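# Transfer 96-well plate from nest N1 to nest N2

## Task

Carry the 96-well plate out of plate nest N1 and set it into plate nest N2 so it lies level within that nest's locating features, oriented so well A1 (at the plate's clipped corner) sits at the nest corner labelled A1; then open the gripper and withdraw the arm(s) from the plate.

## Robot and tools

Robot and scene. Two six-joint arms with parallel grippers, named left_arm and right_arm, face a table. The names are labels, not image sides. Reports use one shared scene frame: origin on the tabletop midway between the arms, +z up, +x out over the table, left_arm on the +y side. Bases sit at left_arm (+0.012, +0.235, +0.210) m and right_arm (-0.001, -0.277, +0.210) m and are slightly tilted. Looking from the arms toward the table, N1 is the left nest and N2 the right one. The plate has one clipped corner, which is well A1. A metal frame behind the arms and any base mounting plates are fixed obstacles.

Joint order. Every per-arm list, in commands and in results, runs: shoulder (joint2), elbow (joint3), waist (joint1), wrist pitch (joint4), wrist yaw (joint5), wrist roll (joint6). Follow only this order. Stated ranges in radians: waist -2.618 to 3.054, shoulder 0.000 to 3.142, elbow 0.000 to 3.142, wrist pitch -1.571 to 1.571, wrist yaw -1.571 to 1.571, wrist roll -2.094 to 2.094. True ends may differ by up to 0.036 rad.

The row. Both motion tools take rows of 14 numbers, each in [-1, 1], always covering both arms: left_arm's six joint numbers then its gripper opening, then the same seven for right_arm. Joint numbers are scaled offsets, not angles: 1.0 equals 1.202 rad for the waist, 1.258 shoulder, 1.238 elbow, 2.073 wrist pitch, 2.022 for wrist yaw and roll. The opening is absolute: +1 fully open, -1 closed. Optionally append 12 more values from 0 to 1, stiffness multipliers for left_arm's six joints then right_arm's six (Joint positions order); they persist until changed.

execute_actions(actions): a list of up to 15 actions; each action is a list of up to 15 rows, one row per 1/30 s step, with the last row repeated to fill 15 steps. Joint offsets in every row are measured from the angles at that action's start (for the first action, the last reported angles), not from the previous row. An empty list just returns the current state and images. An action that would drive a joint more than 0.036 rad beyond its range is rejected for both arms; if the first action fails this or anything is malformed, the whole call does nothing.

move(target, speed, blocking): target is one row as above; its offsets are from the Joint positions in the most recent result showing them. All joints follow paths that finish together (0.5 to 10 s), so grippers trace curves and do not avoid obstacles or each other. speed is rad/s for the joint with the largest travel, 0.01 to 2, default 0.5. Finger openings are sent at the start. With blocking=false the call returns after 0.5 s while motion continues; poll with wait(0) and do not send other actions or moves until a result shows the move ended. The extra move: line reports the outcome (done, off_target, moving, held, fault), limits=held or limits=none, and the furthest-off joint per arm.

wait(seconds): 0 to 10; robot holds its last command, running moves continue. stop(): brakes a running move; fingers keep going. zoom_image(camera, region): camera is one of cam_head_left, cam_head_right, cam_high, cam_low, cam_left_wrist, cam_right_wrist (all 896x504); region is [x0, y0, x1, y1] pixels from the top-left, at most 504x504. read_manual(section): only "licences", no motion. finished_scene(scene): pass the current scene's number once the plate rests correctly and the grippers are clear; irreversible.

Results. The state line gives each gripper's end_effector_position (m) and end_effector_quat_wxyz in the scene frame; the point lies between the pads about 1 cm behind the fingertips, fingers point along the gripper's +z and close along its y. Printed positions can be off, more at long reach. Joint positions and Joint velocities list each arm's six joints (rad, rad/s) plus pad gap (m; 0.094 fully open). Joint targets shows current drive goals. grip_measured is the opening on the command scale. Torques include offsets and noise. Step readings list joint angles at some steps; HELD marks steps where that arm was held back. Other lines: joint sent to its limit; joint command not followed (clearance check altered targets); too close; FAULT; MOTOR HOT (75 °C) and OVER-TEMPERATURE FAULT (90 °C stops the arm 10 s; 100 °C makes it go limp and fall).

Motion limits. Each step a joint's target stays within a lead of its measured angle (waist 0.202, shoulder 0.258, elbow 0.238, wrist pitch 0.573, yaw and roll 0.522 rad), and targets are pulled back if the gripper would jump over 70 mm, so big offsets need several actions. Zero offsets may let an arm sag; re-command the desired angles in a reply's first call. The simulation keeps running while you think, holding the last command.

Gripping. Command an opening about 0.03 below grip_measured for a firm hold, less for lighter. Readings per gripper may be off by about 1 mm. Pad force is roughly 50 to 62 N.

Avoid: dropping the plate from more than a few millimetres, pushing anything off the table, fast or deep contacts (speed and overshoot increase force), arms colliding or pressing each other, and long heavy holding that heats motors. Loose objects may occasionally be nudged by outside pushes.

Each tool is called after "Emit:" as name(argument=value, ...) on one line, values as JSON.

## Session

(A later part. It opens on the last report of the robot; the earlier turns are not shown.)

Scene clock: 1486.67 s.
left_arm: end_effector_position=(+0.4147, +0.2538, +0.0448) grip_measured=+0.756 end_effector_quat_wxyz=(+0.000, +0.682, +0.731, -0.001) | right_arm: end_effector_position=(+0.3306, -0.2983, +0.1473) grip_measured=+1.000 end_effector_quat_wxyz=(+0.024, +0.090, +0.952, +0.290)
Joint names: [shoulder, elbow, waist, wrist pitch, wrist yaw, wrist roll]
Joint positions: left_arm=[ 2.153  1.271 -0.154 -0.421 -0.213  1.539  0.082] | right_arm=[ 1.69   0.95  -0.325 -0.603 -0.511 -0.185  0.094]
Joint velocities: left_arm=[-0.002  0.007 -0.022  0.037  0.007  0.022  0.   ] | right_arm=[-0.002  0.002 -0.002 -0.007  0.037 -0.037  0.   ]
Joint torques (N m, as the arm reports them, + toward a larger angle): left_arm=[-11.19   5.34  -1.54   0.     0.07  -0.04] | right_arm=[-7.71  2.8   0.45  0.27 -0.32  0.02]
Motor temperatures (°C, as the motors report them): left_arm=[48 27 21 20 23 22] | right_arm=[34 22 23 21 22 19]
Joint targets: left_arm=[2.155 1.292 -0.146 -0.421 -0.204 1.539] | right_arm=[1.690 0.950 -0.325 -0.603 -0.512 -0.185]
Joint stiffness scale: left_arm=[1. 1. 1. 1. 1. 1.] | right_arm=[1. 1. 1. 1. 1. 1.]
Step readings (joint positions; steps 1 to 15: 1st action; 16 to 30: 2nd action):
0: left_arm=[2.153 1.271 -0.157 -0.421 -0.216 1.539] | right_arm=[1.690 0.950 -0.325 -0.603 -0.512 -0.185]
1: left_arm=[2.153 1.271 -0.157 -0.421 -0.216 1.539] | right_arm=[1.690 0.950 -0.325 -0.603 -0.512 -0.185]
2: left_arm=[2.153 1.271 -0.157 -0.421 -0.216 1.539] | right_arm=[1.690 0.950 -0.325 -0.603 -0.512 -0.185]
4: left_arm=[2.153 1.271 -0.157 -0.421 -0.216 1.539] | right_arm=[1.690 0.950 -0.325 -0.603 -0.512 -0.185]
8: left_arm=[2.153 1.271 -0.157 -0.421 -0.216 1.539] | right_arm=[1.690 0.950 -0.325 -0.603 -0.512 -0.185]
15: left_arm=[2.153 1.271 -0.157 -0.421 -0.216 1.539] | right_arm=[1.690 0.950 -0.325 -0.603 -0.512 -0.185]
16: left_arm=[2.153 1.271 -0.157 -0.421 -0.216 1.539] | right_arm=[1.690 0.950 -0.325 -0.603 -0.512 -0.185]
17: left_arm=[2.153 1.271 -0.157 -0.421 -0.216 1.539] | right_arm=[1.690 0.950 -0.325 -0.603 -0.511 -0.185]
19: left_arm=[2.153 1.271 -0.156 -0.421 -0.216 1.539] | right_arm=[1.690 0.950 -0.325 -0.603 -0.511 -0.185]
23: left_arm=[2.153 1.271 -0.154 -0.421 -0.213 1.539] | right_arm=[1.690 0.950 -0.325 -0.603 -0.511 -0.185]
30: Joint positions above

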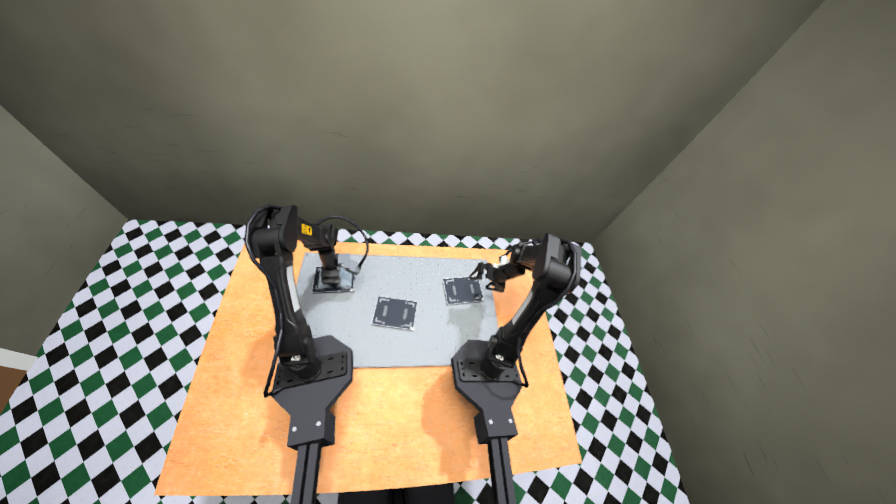

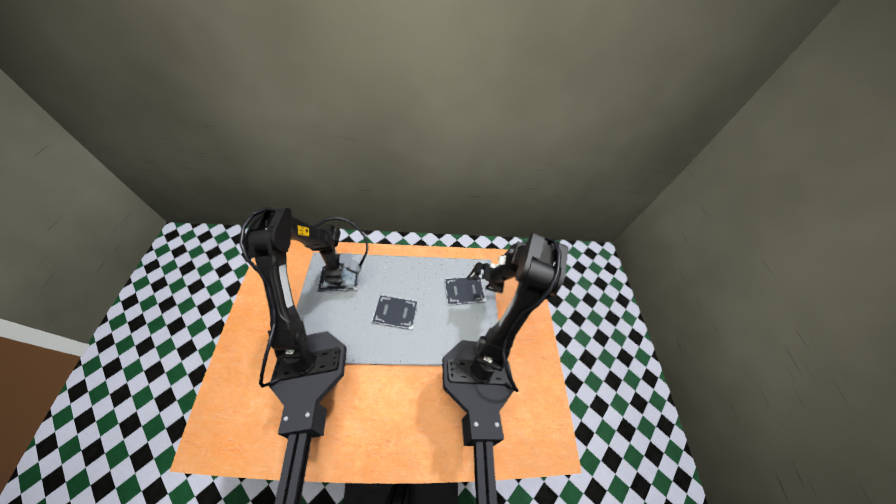

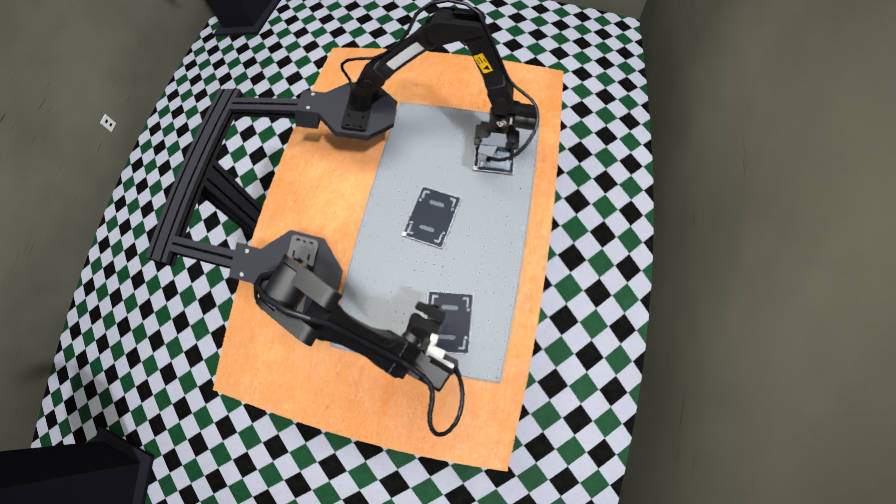

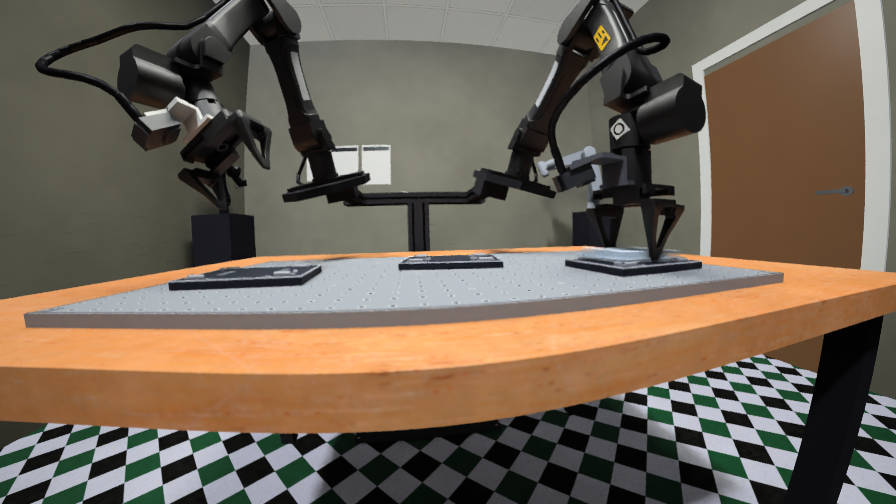

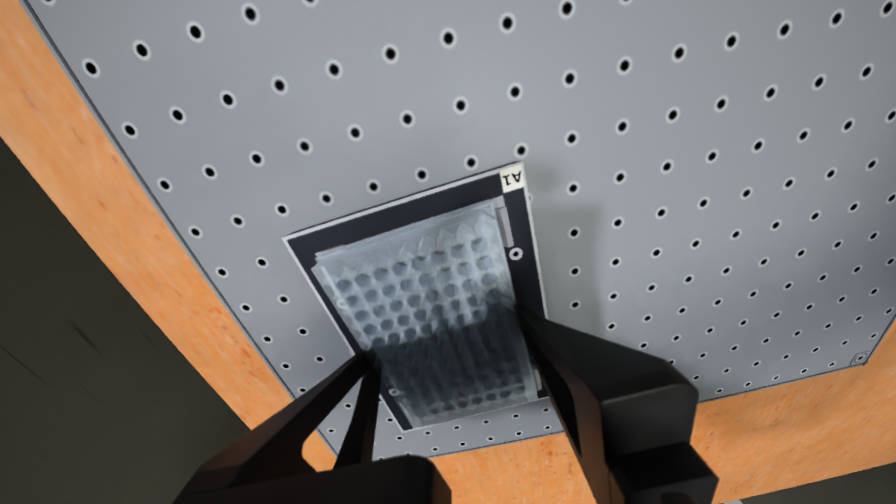

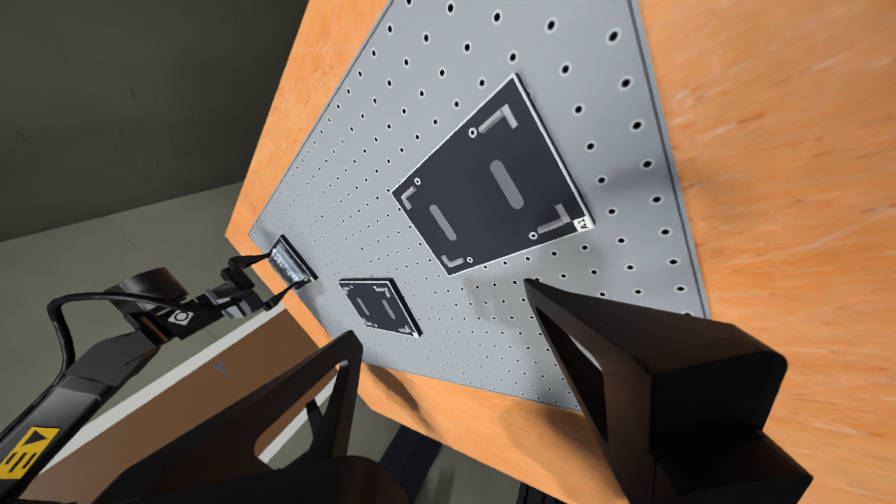

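Emit:
zoom_image(camera="cam_left_wrist", region=[270, 150, 570, 440])

Emit:
zoom_image(camera="cam_low", region=[555, 225, 715, 290])

Region (270, 150, 570, 440) of cam_left_wrist's 896x504 image, scaled by 1.680, with more detail than that image has; it fills the top 487 rows of this view, and the rest is white.

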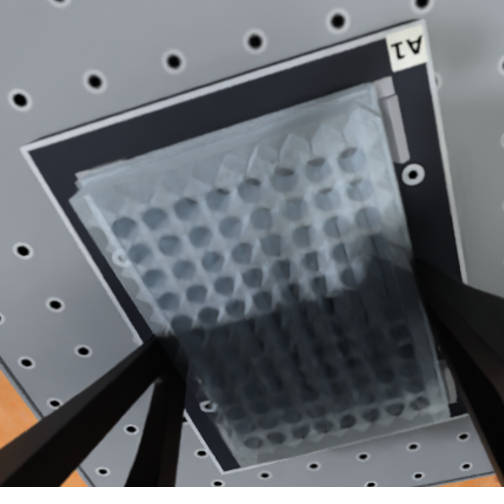

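Region (555, 225, 715, 290) of cam_low's 896x504 image, scaled by 3.150, with more detail than that image has; it fills the top 205 rows of this view, and the rest is white.

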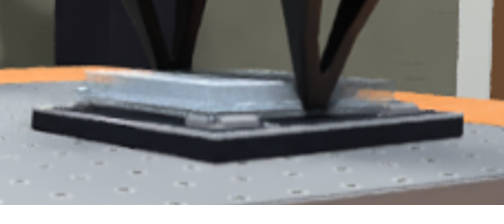

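Emit:
zoom_image(camera="cam_left_wrist", region=[440, 160, 540, 270])

Emit:
zoom_image(camera="cam_left_wrist", region=[280, 220, 380, 330])

Region (440, 160, 540, 270) of cam_left_wrist's 896x504 image, scaled by 4.582, with more detail than that image has; it fills the left 458 columns of this view, and the rest is white.

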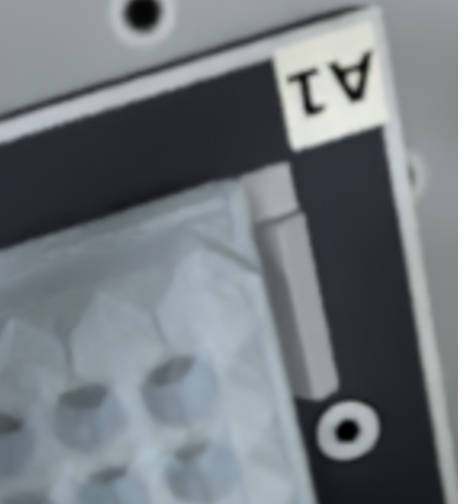

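Region (280, 220, 380, 330) of cam_left_wrist's 896x504 image, scaled by 4.582, with more detail than that image has; it fills the left 458 columns of this view, and the rest is white.

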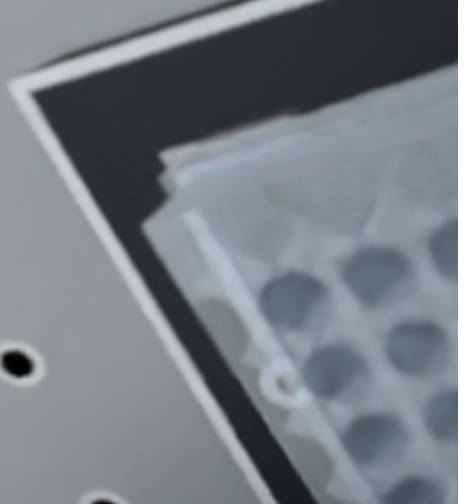

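Emit:
execute_actions(actions=[[[-0.004,0.017,0.008,0,0,0,0.725,0,0,0,0,0,0,1],[-0.004,0.017,0.010,0,0,0,0.725,0,0,0,0,0,0,1],[-0.004,0.017,0.011,0,0,0,0.725,0,0,0,0,0,0,1],[-0.004,0.017,0.012,0,0,0,0.725,0,0,0,0,0,0,1],[-0.004,0.017,0.013,0,0,0,0.725,0,0,0,0,0,0,1],[-0.004,0.017,0.014,0,0,0,0.725,0,0,0,0,0,0,1],[-0.004,0.017,0.015,0,0,0,0.725,0,0,0,0,0,0,1],[-0.004,0.017,0.015,0,0,0,0.725,0,0,0,0,0,0,1],[-0.004,0.017,0.015,0,0,0,0.725,0,0,0,0,0,0,1],[-0.004,0.017,0.015,0,0,0,0.725,0,0,0,0,0,0,1],[-0.004,0.017,0.012,0,0,0,0.725,0,0,0,0,0,0,1]]])

Scene clock: 1541.90 s.
left_arm: end_effector_position=(+0.4147, +0.2540, +0.0447) grip_measured=+0.756 end_effector_quat_wxyz=(+0.001, +0.682, +0.731, -0.002) | right_arm: end_effector_position=(+0.3306, -0.2984, +0.1472) grip_measured=+1.000 end_effector_quat_wxyz=(+0.024, +0.090, +0.953, +0.290)
Joint names: [shoulder, elbow, waist, wrist pitch, wrist yaw, wrist roll]
Joint positions: left_arm=[ 2.153  1.271 -0.153 -0.421 -0.212  1.54   0.082] | right_arm=[ 1.69   0.95  -0.325 -0.603 -0.511 -0.185  0.094]
Joint velocities: left_arm=[-0.002  0.017 -0.012  0.007  0.139  0.007 -0.002] | right_arm=[ 0.007  0.017  0.007 -0.022 -0.022  0.037  0.   ]
Joint torques (N m, as the arm reports them, + toward a larger angle): left_arm=[-11.82   5.35  -1.11   0.    -0.04  -0.05] | right_arm=[-7.71  2.84  0.45  0.25 -0.32  0.03]
Motor temperatures (°C, as the motors report them): left_arm=[48 27 21 20 23 22] | right_arm=[34 22 23 21 22 19]
Joint targets: left_arm=[2.148 1.292 -0.140 -0.421 -0.213 1.539] | right_arm=[1.690 0.950 -0.325 -0.603 -0.511 -0.185]
Joint stiffness scale: left_arm=[1. 1. 1. 1. 1. 1.] | right_arm=[1. 1. 1. 1. 1. 1.]
Step readings (joint positions):
0: left_arm=[2.153 1.271 -0.154 -0.421 -0.213 1.539] | right_arm=[1.690 0.950 -0.325 -0.603 -0.511 -0.185]
1: left_arm=[2.153 1.271 -0.154 -0.421 -0.213 1.539] | right_arm=[1.690 0.950 -0.325 -0.603 -0.511 -0.185]
2: left_arm=[2.153 1.271 -0.154 -0.421 -0.213 1.539] | right_arm=[1.690 0.950 -0.325 -0.603 -0.511 -0.185]
4: left_arm=[2.153 1.271 -0.154 -0.421 -0.213 1.539] | right_arm=[1.690 0.950 -0.325 -0.603 -0.511 -0.185]
8: left_arm=[2.153 1.271 -0.154 -0.421 -0.213 1.540] | right_arm=[1.690 0.950 -0.325 -0.603 -0.511 -0.185]
15: Joint positions above

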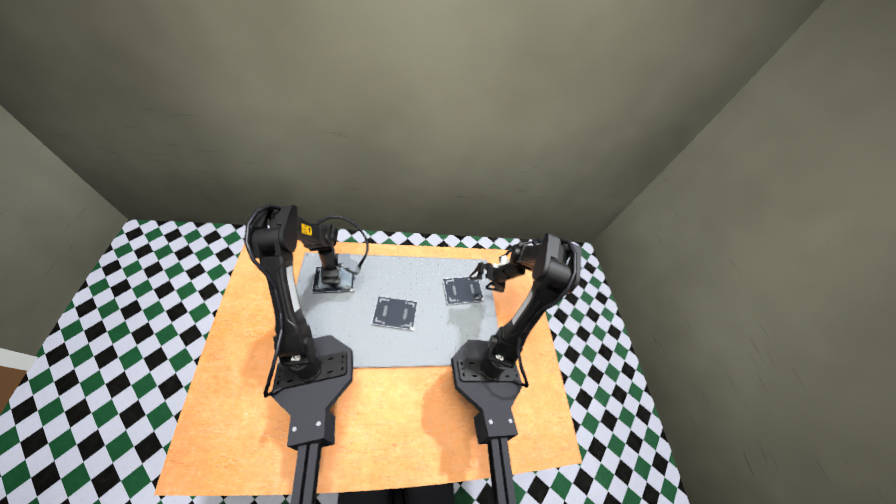

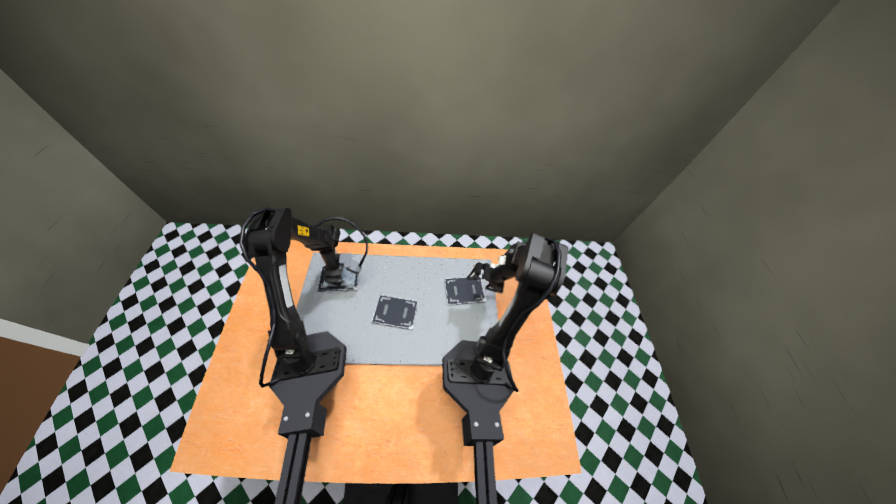

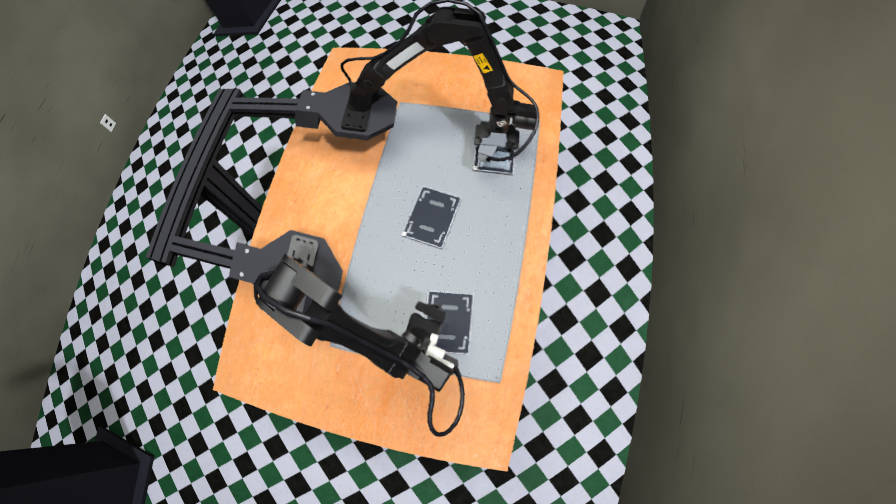

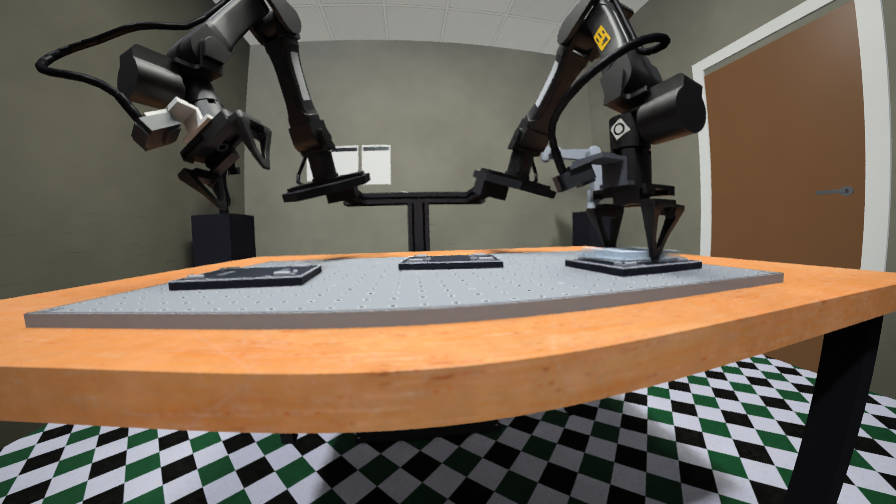

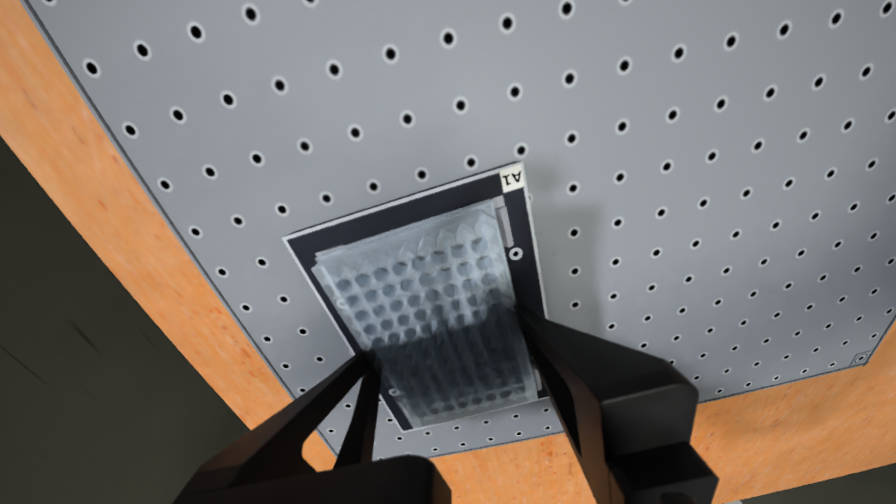

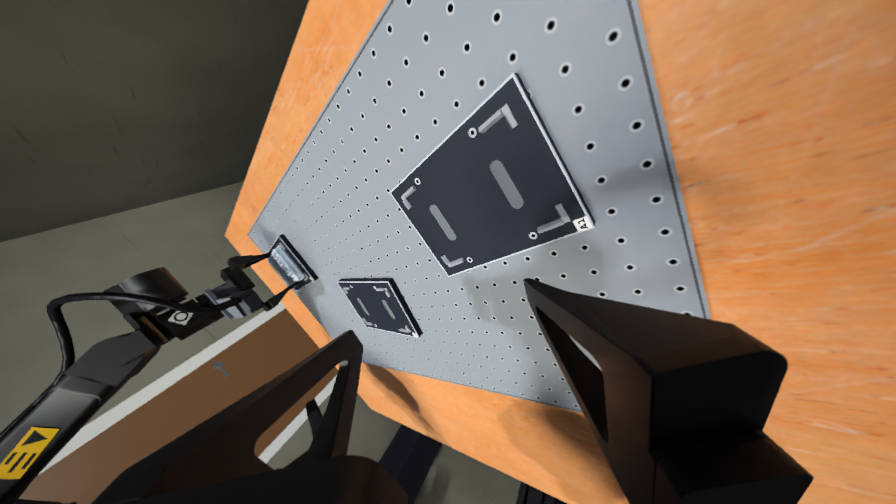

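Emit:
zoom_image(camera="cam_left_wrist", region=[370, 340, 570, 450])

Emit:
zoom_image(camera="cam_low", region=[570, 240, 700, 280])

Region (370, 340, 570, 450) of cam_left_wrist's 896x504 image, scaled by 2.520, with more detail than that image has; it fills the top 277 rows of this view, and the rest is white.

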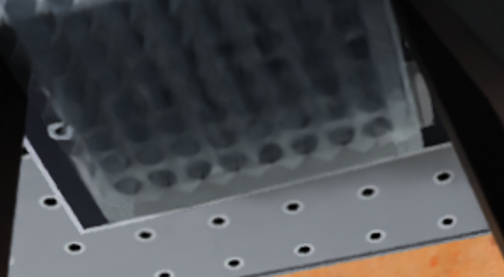

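Region (570, 240, 700, 280) of cam_low's 896x504 image, scaled by 3.877, with more detail than that image has; it fills the top 155 rows of this view, and the rest is white.

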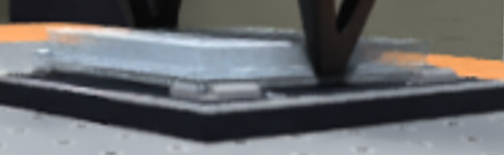

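Emit:
zoom_image(camera="cam_left_wrist", region=[280, 160, 532, 280])

Region (280, 160, 532, 280) of cam_left_wrist's 896x504 image, scaled by 2.000, with more detail than that image has; it fills the top 240 rows of this view, and the rest is white.

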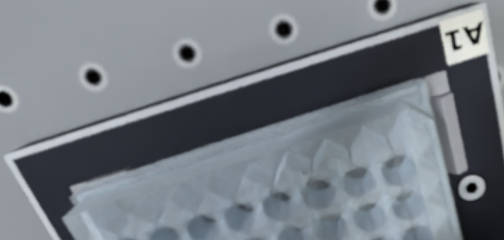

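Emit:
execute_actions(actions=[[[-0.008,0.017,0.010,0,0,0,0.725,0,0,0,0,0,0,1],[-0.012,0.017,0.012,0,0,0,0.725,0,0,0,0,0,0,1],[-0.013,0.017,0.014,0,0,0,0.725,0,0,0,0,0,0,1],[-0.013,0.017,0.016,0,0,0,0.725,0,0,0,0,0,0,1],[-0.013,0.017,0.018,0,0,0,0.725,0,0,0,0,0,0,1],[-0.013,0.017,0.019,0,0,0,0.725,0,0,0,0,0,0,1],[-0.013,0.017,0.020,0,0,0,0.725,0,0,0,0,0,0,1],[-0.013,0.017,0.020,0,0,0,0.725,0,0,0,0,0,0,1],[-0.013,0.017,0.020,0,0,0,0.725,0,0,0,0,0,0,1],[-0.013,0.017,0.012,0,0,0,0.725,0,0,0,0,0,0,1]]])

Scene clock: 1657.40 s.
left_arm: end_effector_position=(+0.4146, +0.2541, +0.0445) grip_measured=+0.756 end_effector_quat_wxyz=(+0.002, +0.682, +0.731, -0.004) | right_arm: end_effector_position=(+0.3305, -0.2984, +0.1472) grip_measured=+1.000 end_effector_quat_wxyz=(+0.024, +0.090, +0.953, +0.289)
Joint names: [shoulder, elbow, waist, wrist pitch, wrist yaw, wrist roll]
Joint positions: left_arm=[ 2.153  1.271 -0.151 -0.421 -0.206  1.543  0.082] | right_arm=[ 1.69   0.95  -0.325 -0.603 -0.51  -0.185  0.094]
Joint velocities: left_arm=[ 0.002  0.027 -0.007 -0.037  0.007 -0.051 -0.001] | right_arm=[ 0.007  0.002  0.007 -0.022 -0.095 -0.007  0.   ]
Joint torques (N m, as the arm reports them, + toward a larger angle): left_arm=[-12.75   5.34  -1.25   0.    -0.09  -0.06] | right_arm=[-7.67  2.8   0.48  0.27 -0.33  0.02]
Motor temperatures (°C, as the motors report them): left_arm=[50 27 21 20 22 22] | right_arm=[33 22 23 21 22 19]
Joint targets: left_arm=[2.136 1.292 -0.139 -0.421 -0.212 1.540] | right_arm=[1.690 0.950 -0.325 -0.603 -0.511 -0.185]
Joint stiffness scale: left_arm=[1. 1. 1. 1. 1. 1.] | right_arm=[1. 1. 1. 1. 1. 1.]
Step readings (joint positions):
0: left_arm=[2.153 1.271 -0.153 -0.421 -0.212 1.540] | right_arm=[1.690 0.950 -0.325 -0.603 -0.511 -0.185]
1: left_arm=[2.153 1.271 -0.153 -0.421 -0.212 1.540] | right_arm=[1.690 0.950 -0.325 -0.603 -0.511 -0.185]
2: left_arm=[2.153 1.271 -0.153 -0.421 -0.212 1.540] | right_arm=[1.690 0.950 -0.325 -0.603 -0.511 -0.185]
4: left_arm=[2.153 1.271 -0.153 -0.421 -0.212 1.540] | right_arm=[1.690 0.950 -0.325 -0.603 -0.511 -0.185]
8: left_arm=[2.153 1.271 -0.151 -0.421 -0.207 1.542] | right_arm=[1.690 0.950 -0.325 -0.603 -0.511 -0.185]
15: Joint positions above

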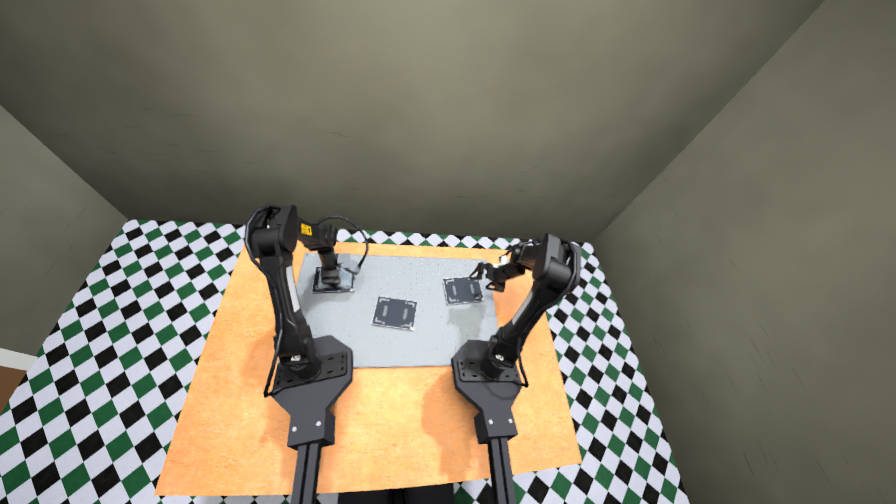

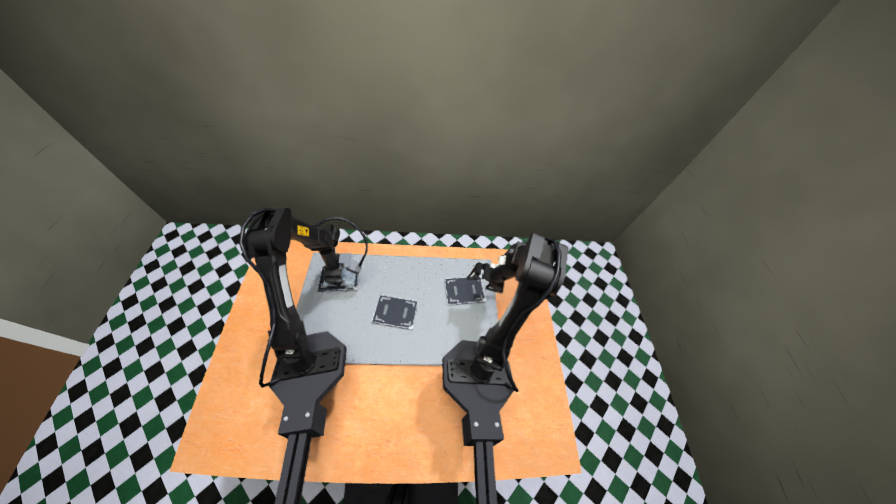

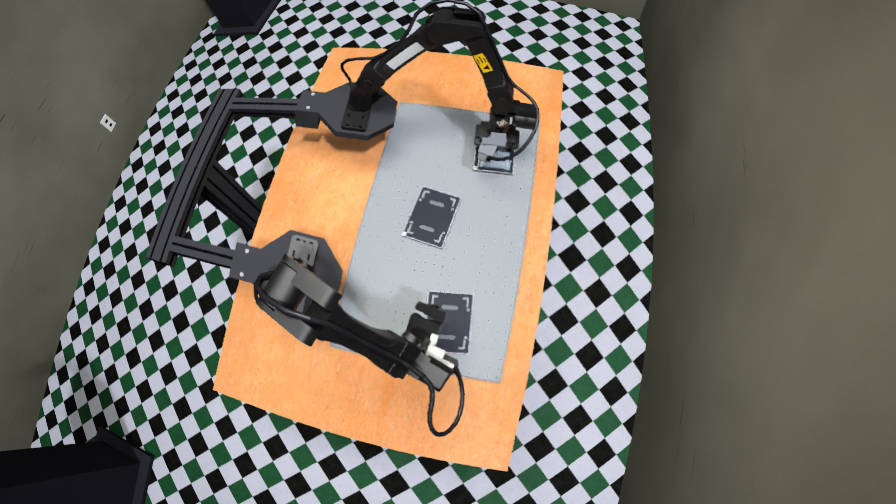

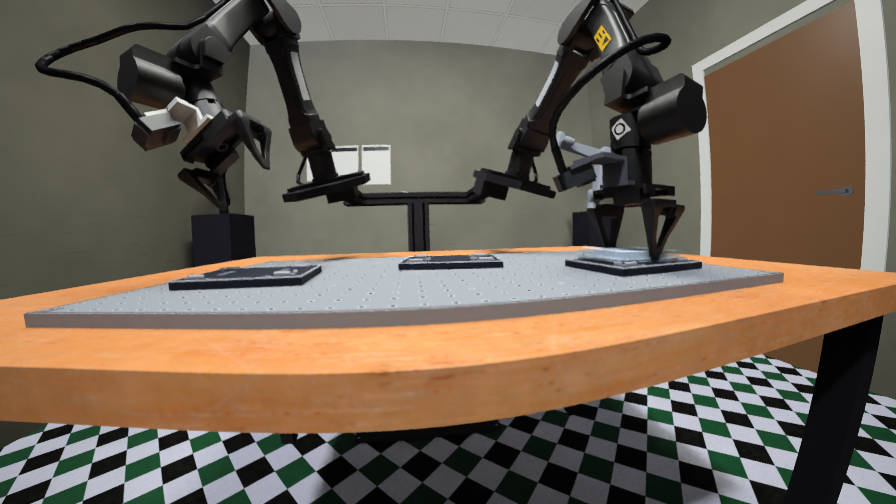

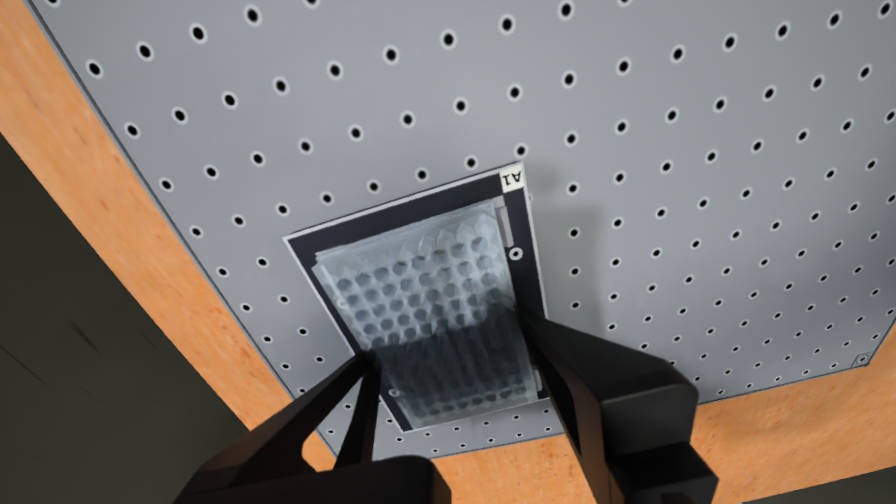

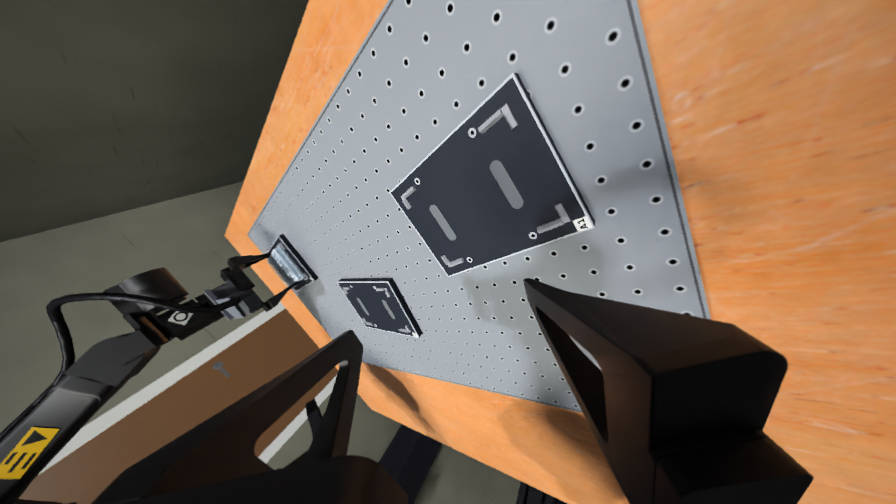

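Emit:
move(target=[-0.0245,0.017,0.005,-0.0125,-0.008,-0.004,0.725,0,0,0,0,0,0,1], speed=0.03)

Scene clock: 1691.57 s.
left_arm: end_effector_position=(+0.4147, +0.2557, +0.0461) grip_measured=+0.756 end_effector_quat_wxyz=(-0.000, +0.681, +0.732, -0.001) | right_arm: end_effector_position=(+0.3305, -0.2985, +0.1472) grip_measured=+1.000 end_effector_quat_wxyz=(+0.024, +0.090, +0.953, +0.289)
Joint names: [shoulder, elbow, waist, wrist pitch, wrist yaw, wrist roll]
Joint positions: left_arm=[ 2.148  1.271 -0.151 -0.425 -0.213  1.54   0.082] | right_arm=[ 1.69   0.95  -0.325 -0.603 -0.51  -0.185  0.094]
Joint velocities: left_arm=[-0.017 -0.002 -0.002 -0.037  0.022 -0.007  0.   ] | right_arm=[ 0.002 -0.012  0.002 -0.022 -0.037 -0.037  0.   ]
Joint torques (N m, as the arm reports them, + toward a larger angle): left_arm=[-13.56   5.35  -1.67  -0.21  -0.12  -0.09] | right_arm=[-7.72  2.81  0.43  0.28 -0.33  0.01]
Motor temperatures (°C, as the motors report them): left_arm=[51 27 21 20 22 22] | right_arm=[33 22 23 21 22 19]
Joint targets: left_arm=[2.122 1.292 -0.145 -0.447 -0.222 1.534] | right_arm=[1.690 0.950 -0.325 -0.603 -0.510 -0.185]
Joint stiffness scale: left_arm=[1. 1. 1. 1. 1. 1.] | right_arm=[1. 1. 1. 1. 1. 1.]
move: off_target (left_arm); limits=none; left_arm: farthest joint: the shoulder, 0.026 radians from its target (0.031 radians at the start); right_arm: farthest joint: the waist, 0.000 radians from its target (0.000 radians at the start)

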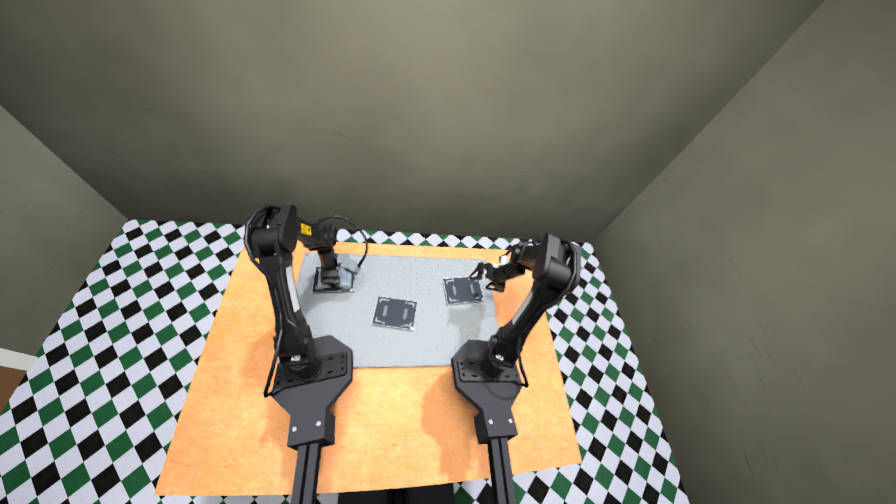

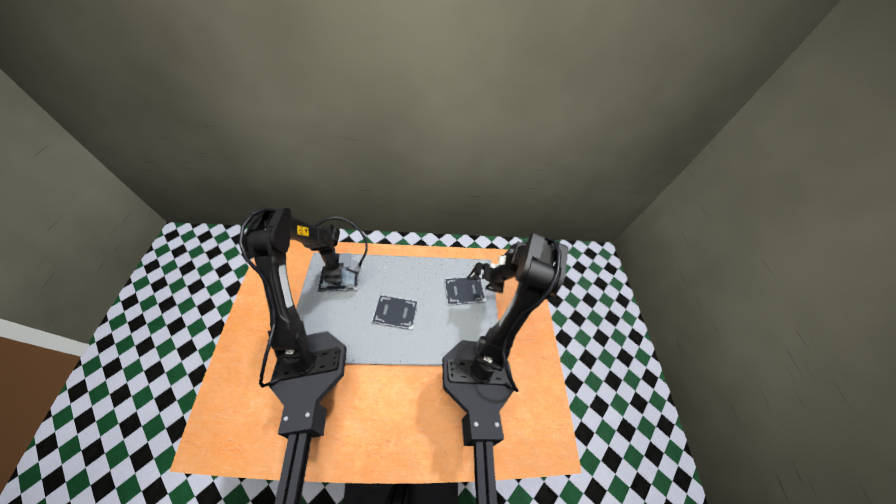

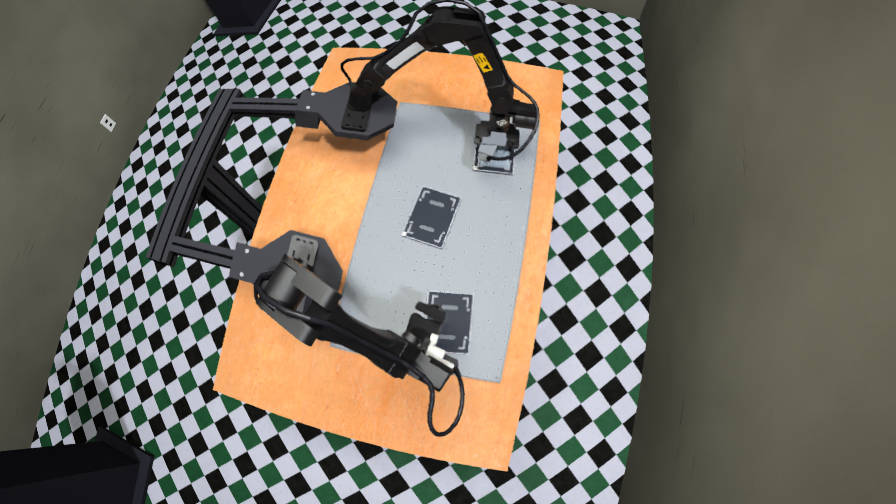

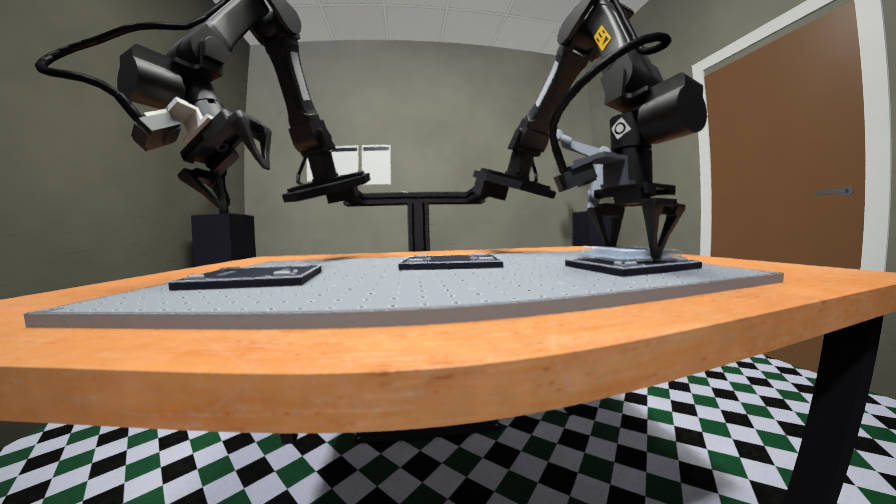

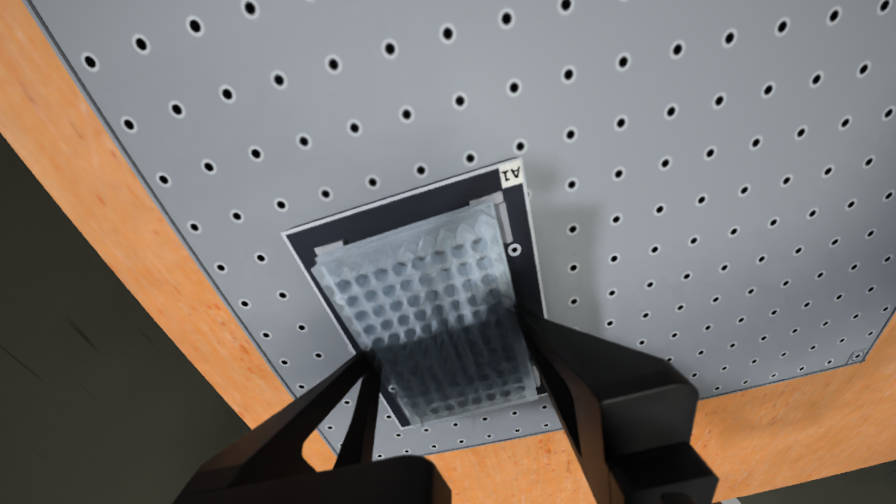

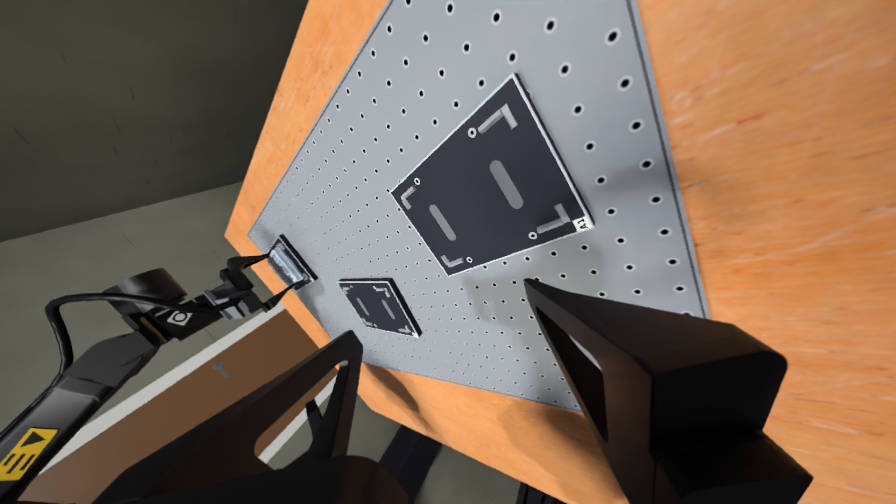

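Now the top arms are visible. Zoom.

Emit:
zoom_image(camera="cam_left_wrist", region=[280, 155, 532, 280])

Emit:
zoom_image(camera="cam_left_wrist", region=[440, 160, 540, 270])

Emit:
zoom_image(camera="cam_left_wrist", region=[280, 215, 380, 325])

Region (280, 155, 532, 280) of cam_left_wrist's 896x504 image, scaled by 2.000, with more detail than that image has; it fills the top 250 rows of this view, and the rest is white.

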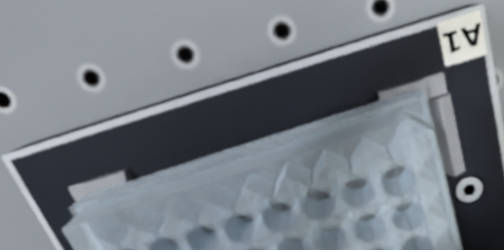

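Region (440, 160, 540, 270) of cam_left_wrist's 896x504 image, scaled by 4.582, with more detail than that image has; it fills the left 458 columns of this view, and the rest is white.

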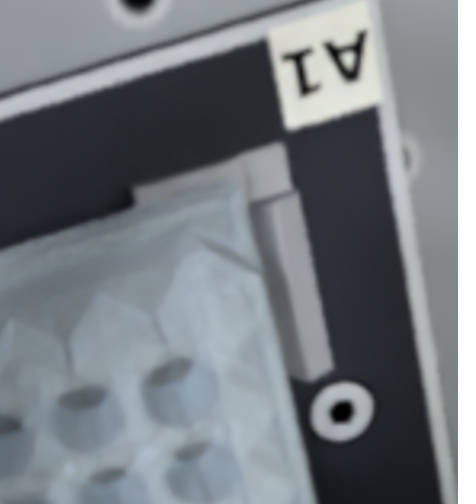

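Region (280, 215, 380, 325) of cam_left_wrist's 896x504 image, scaled by 4.582, with more detail than that image has; it fills the left 458 columns of this view, and the rest is white.

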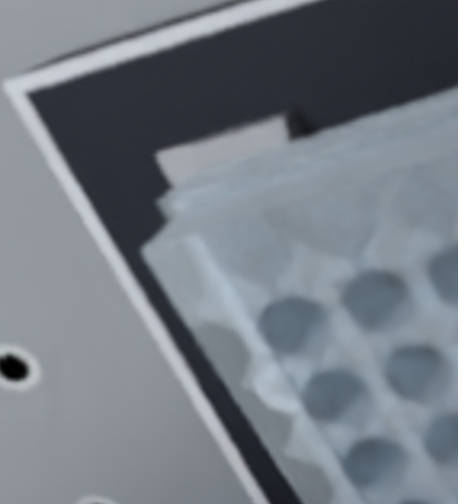

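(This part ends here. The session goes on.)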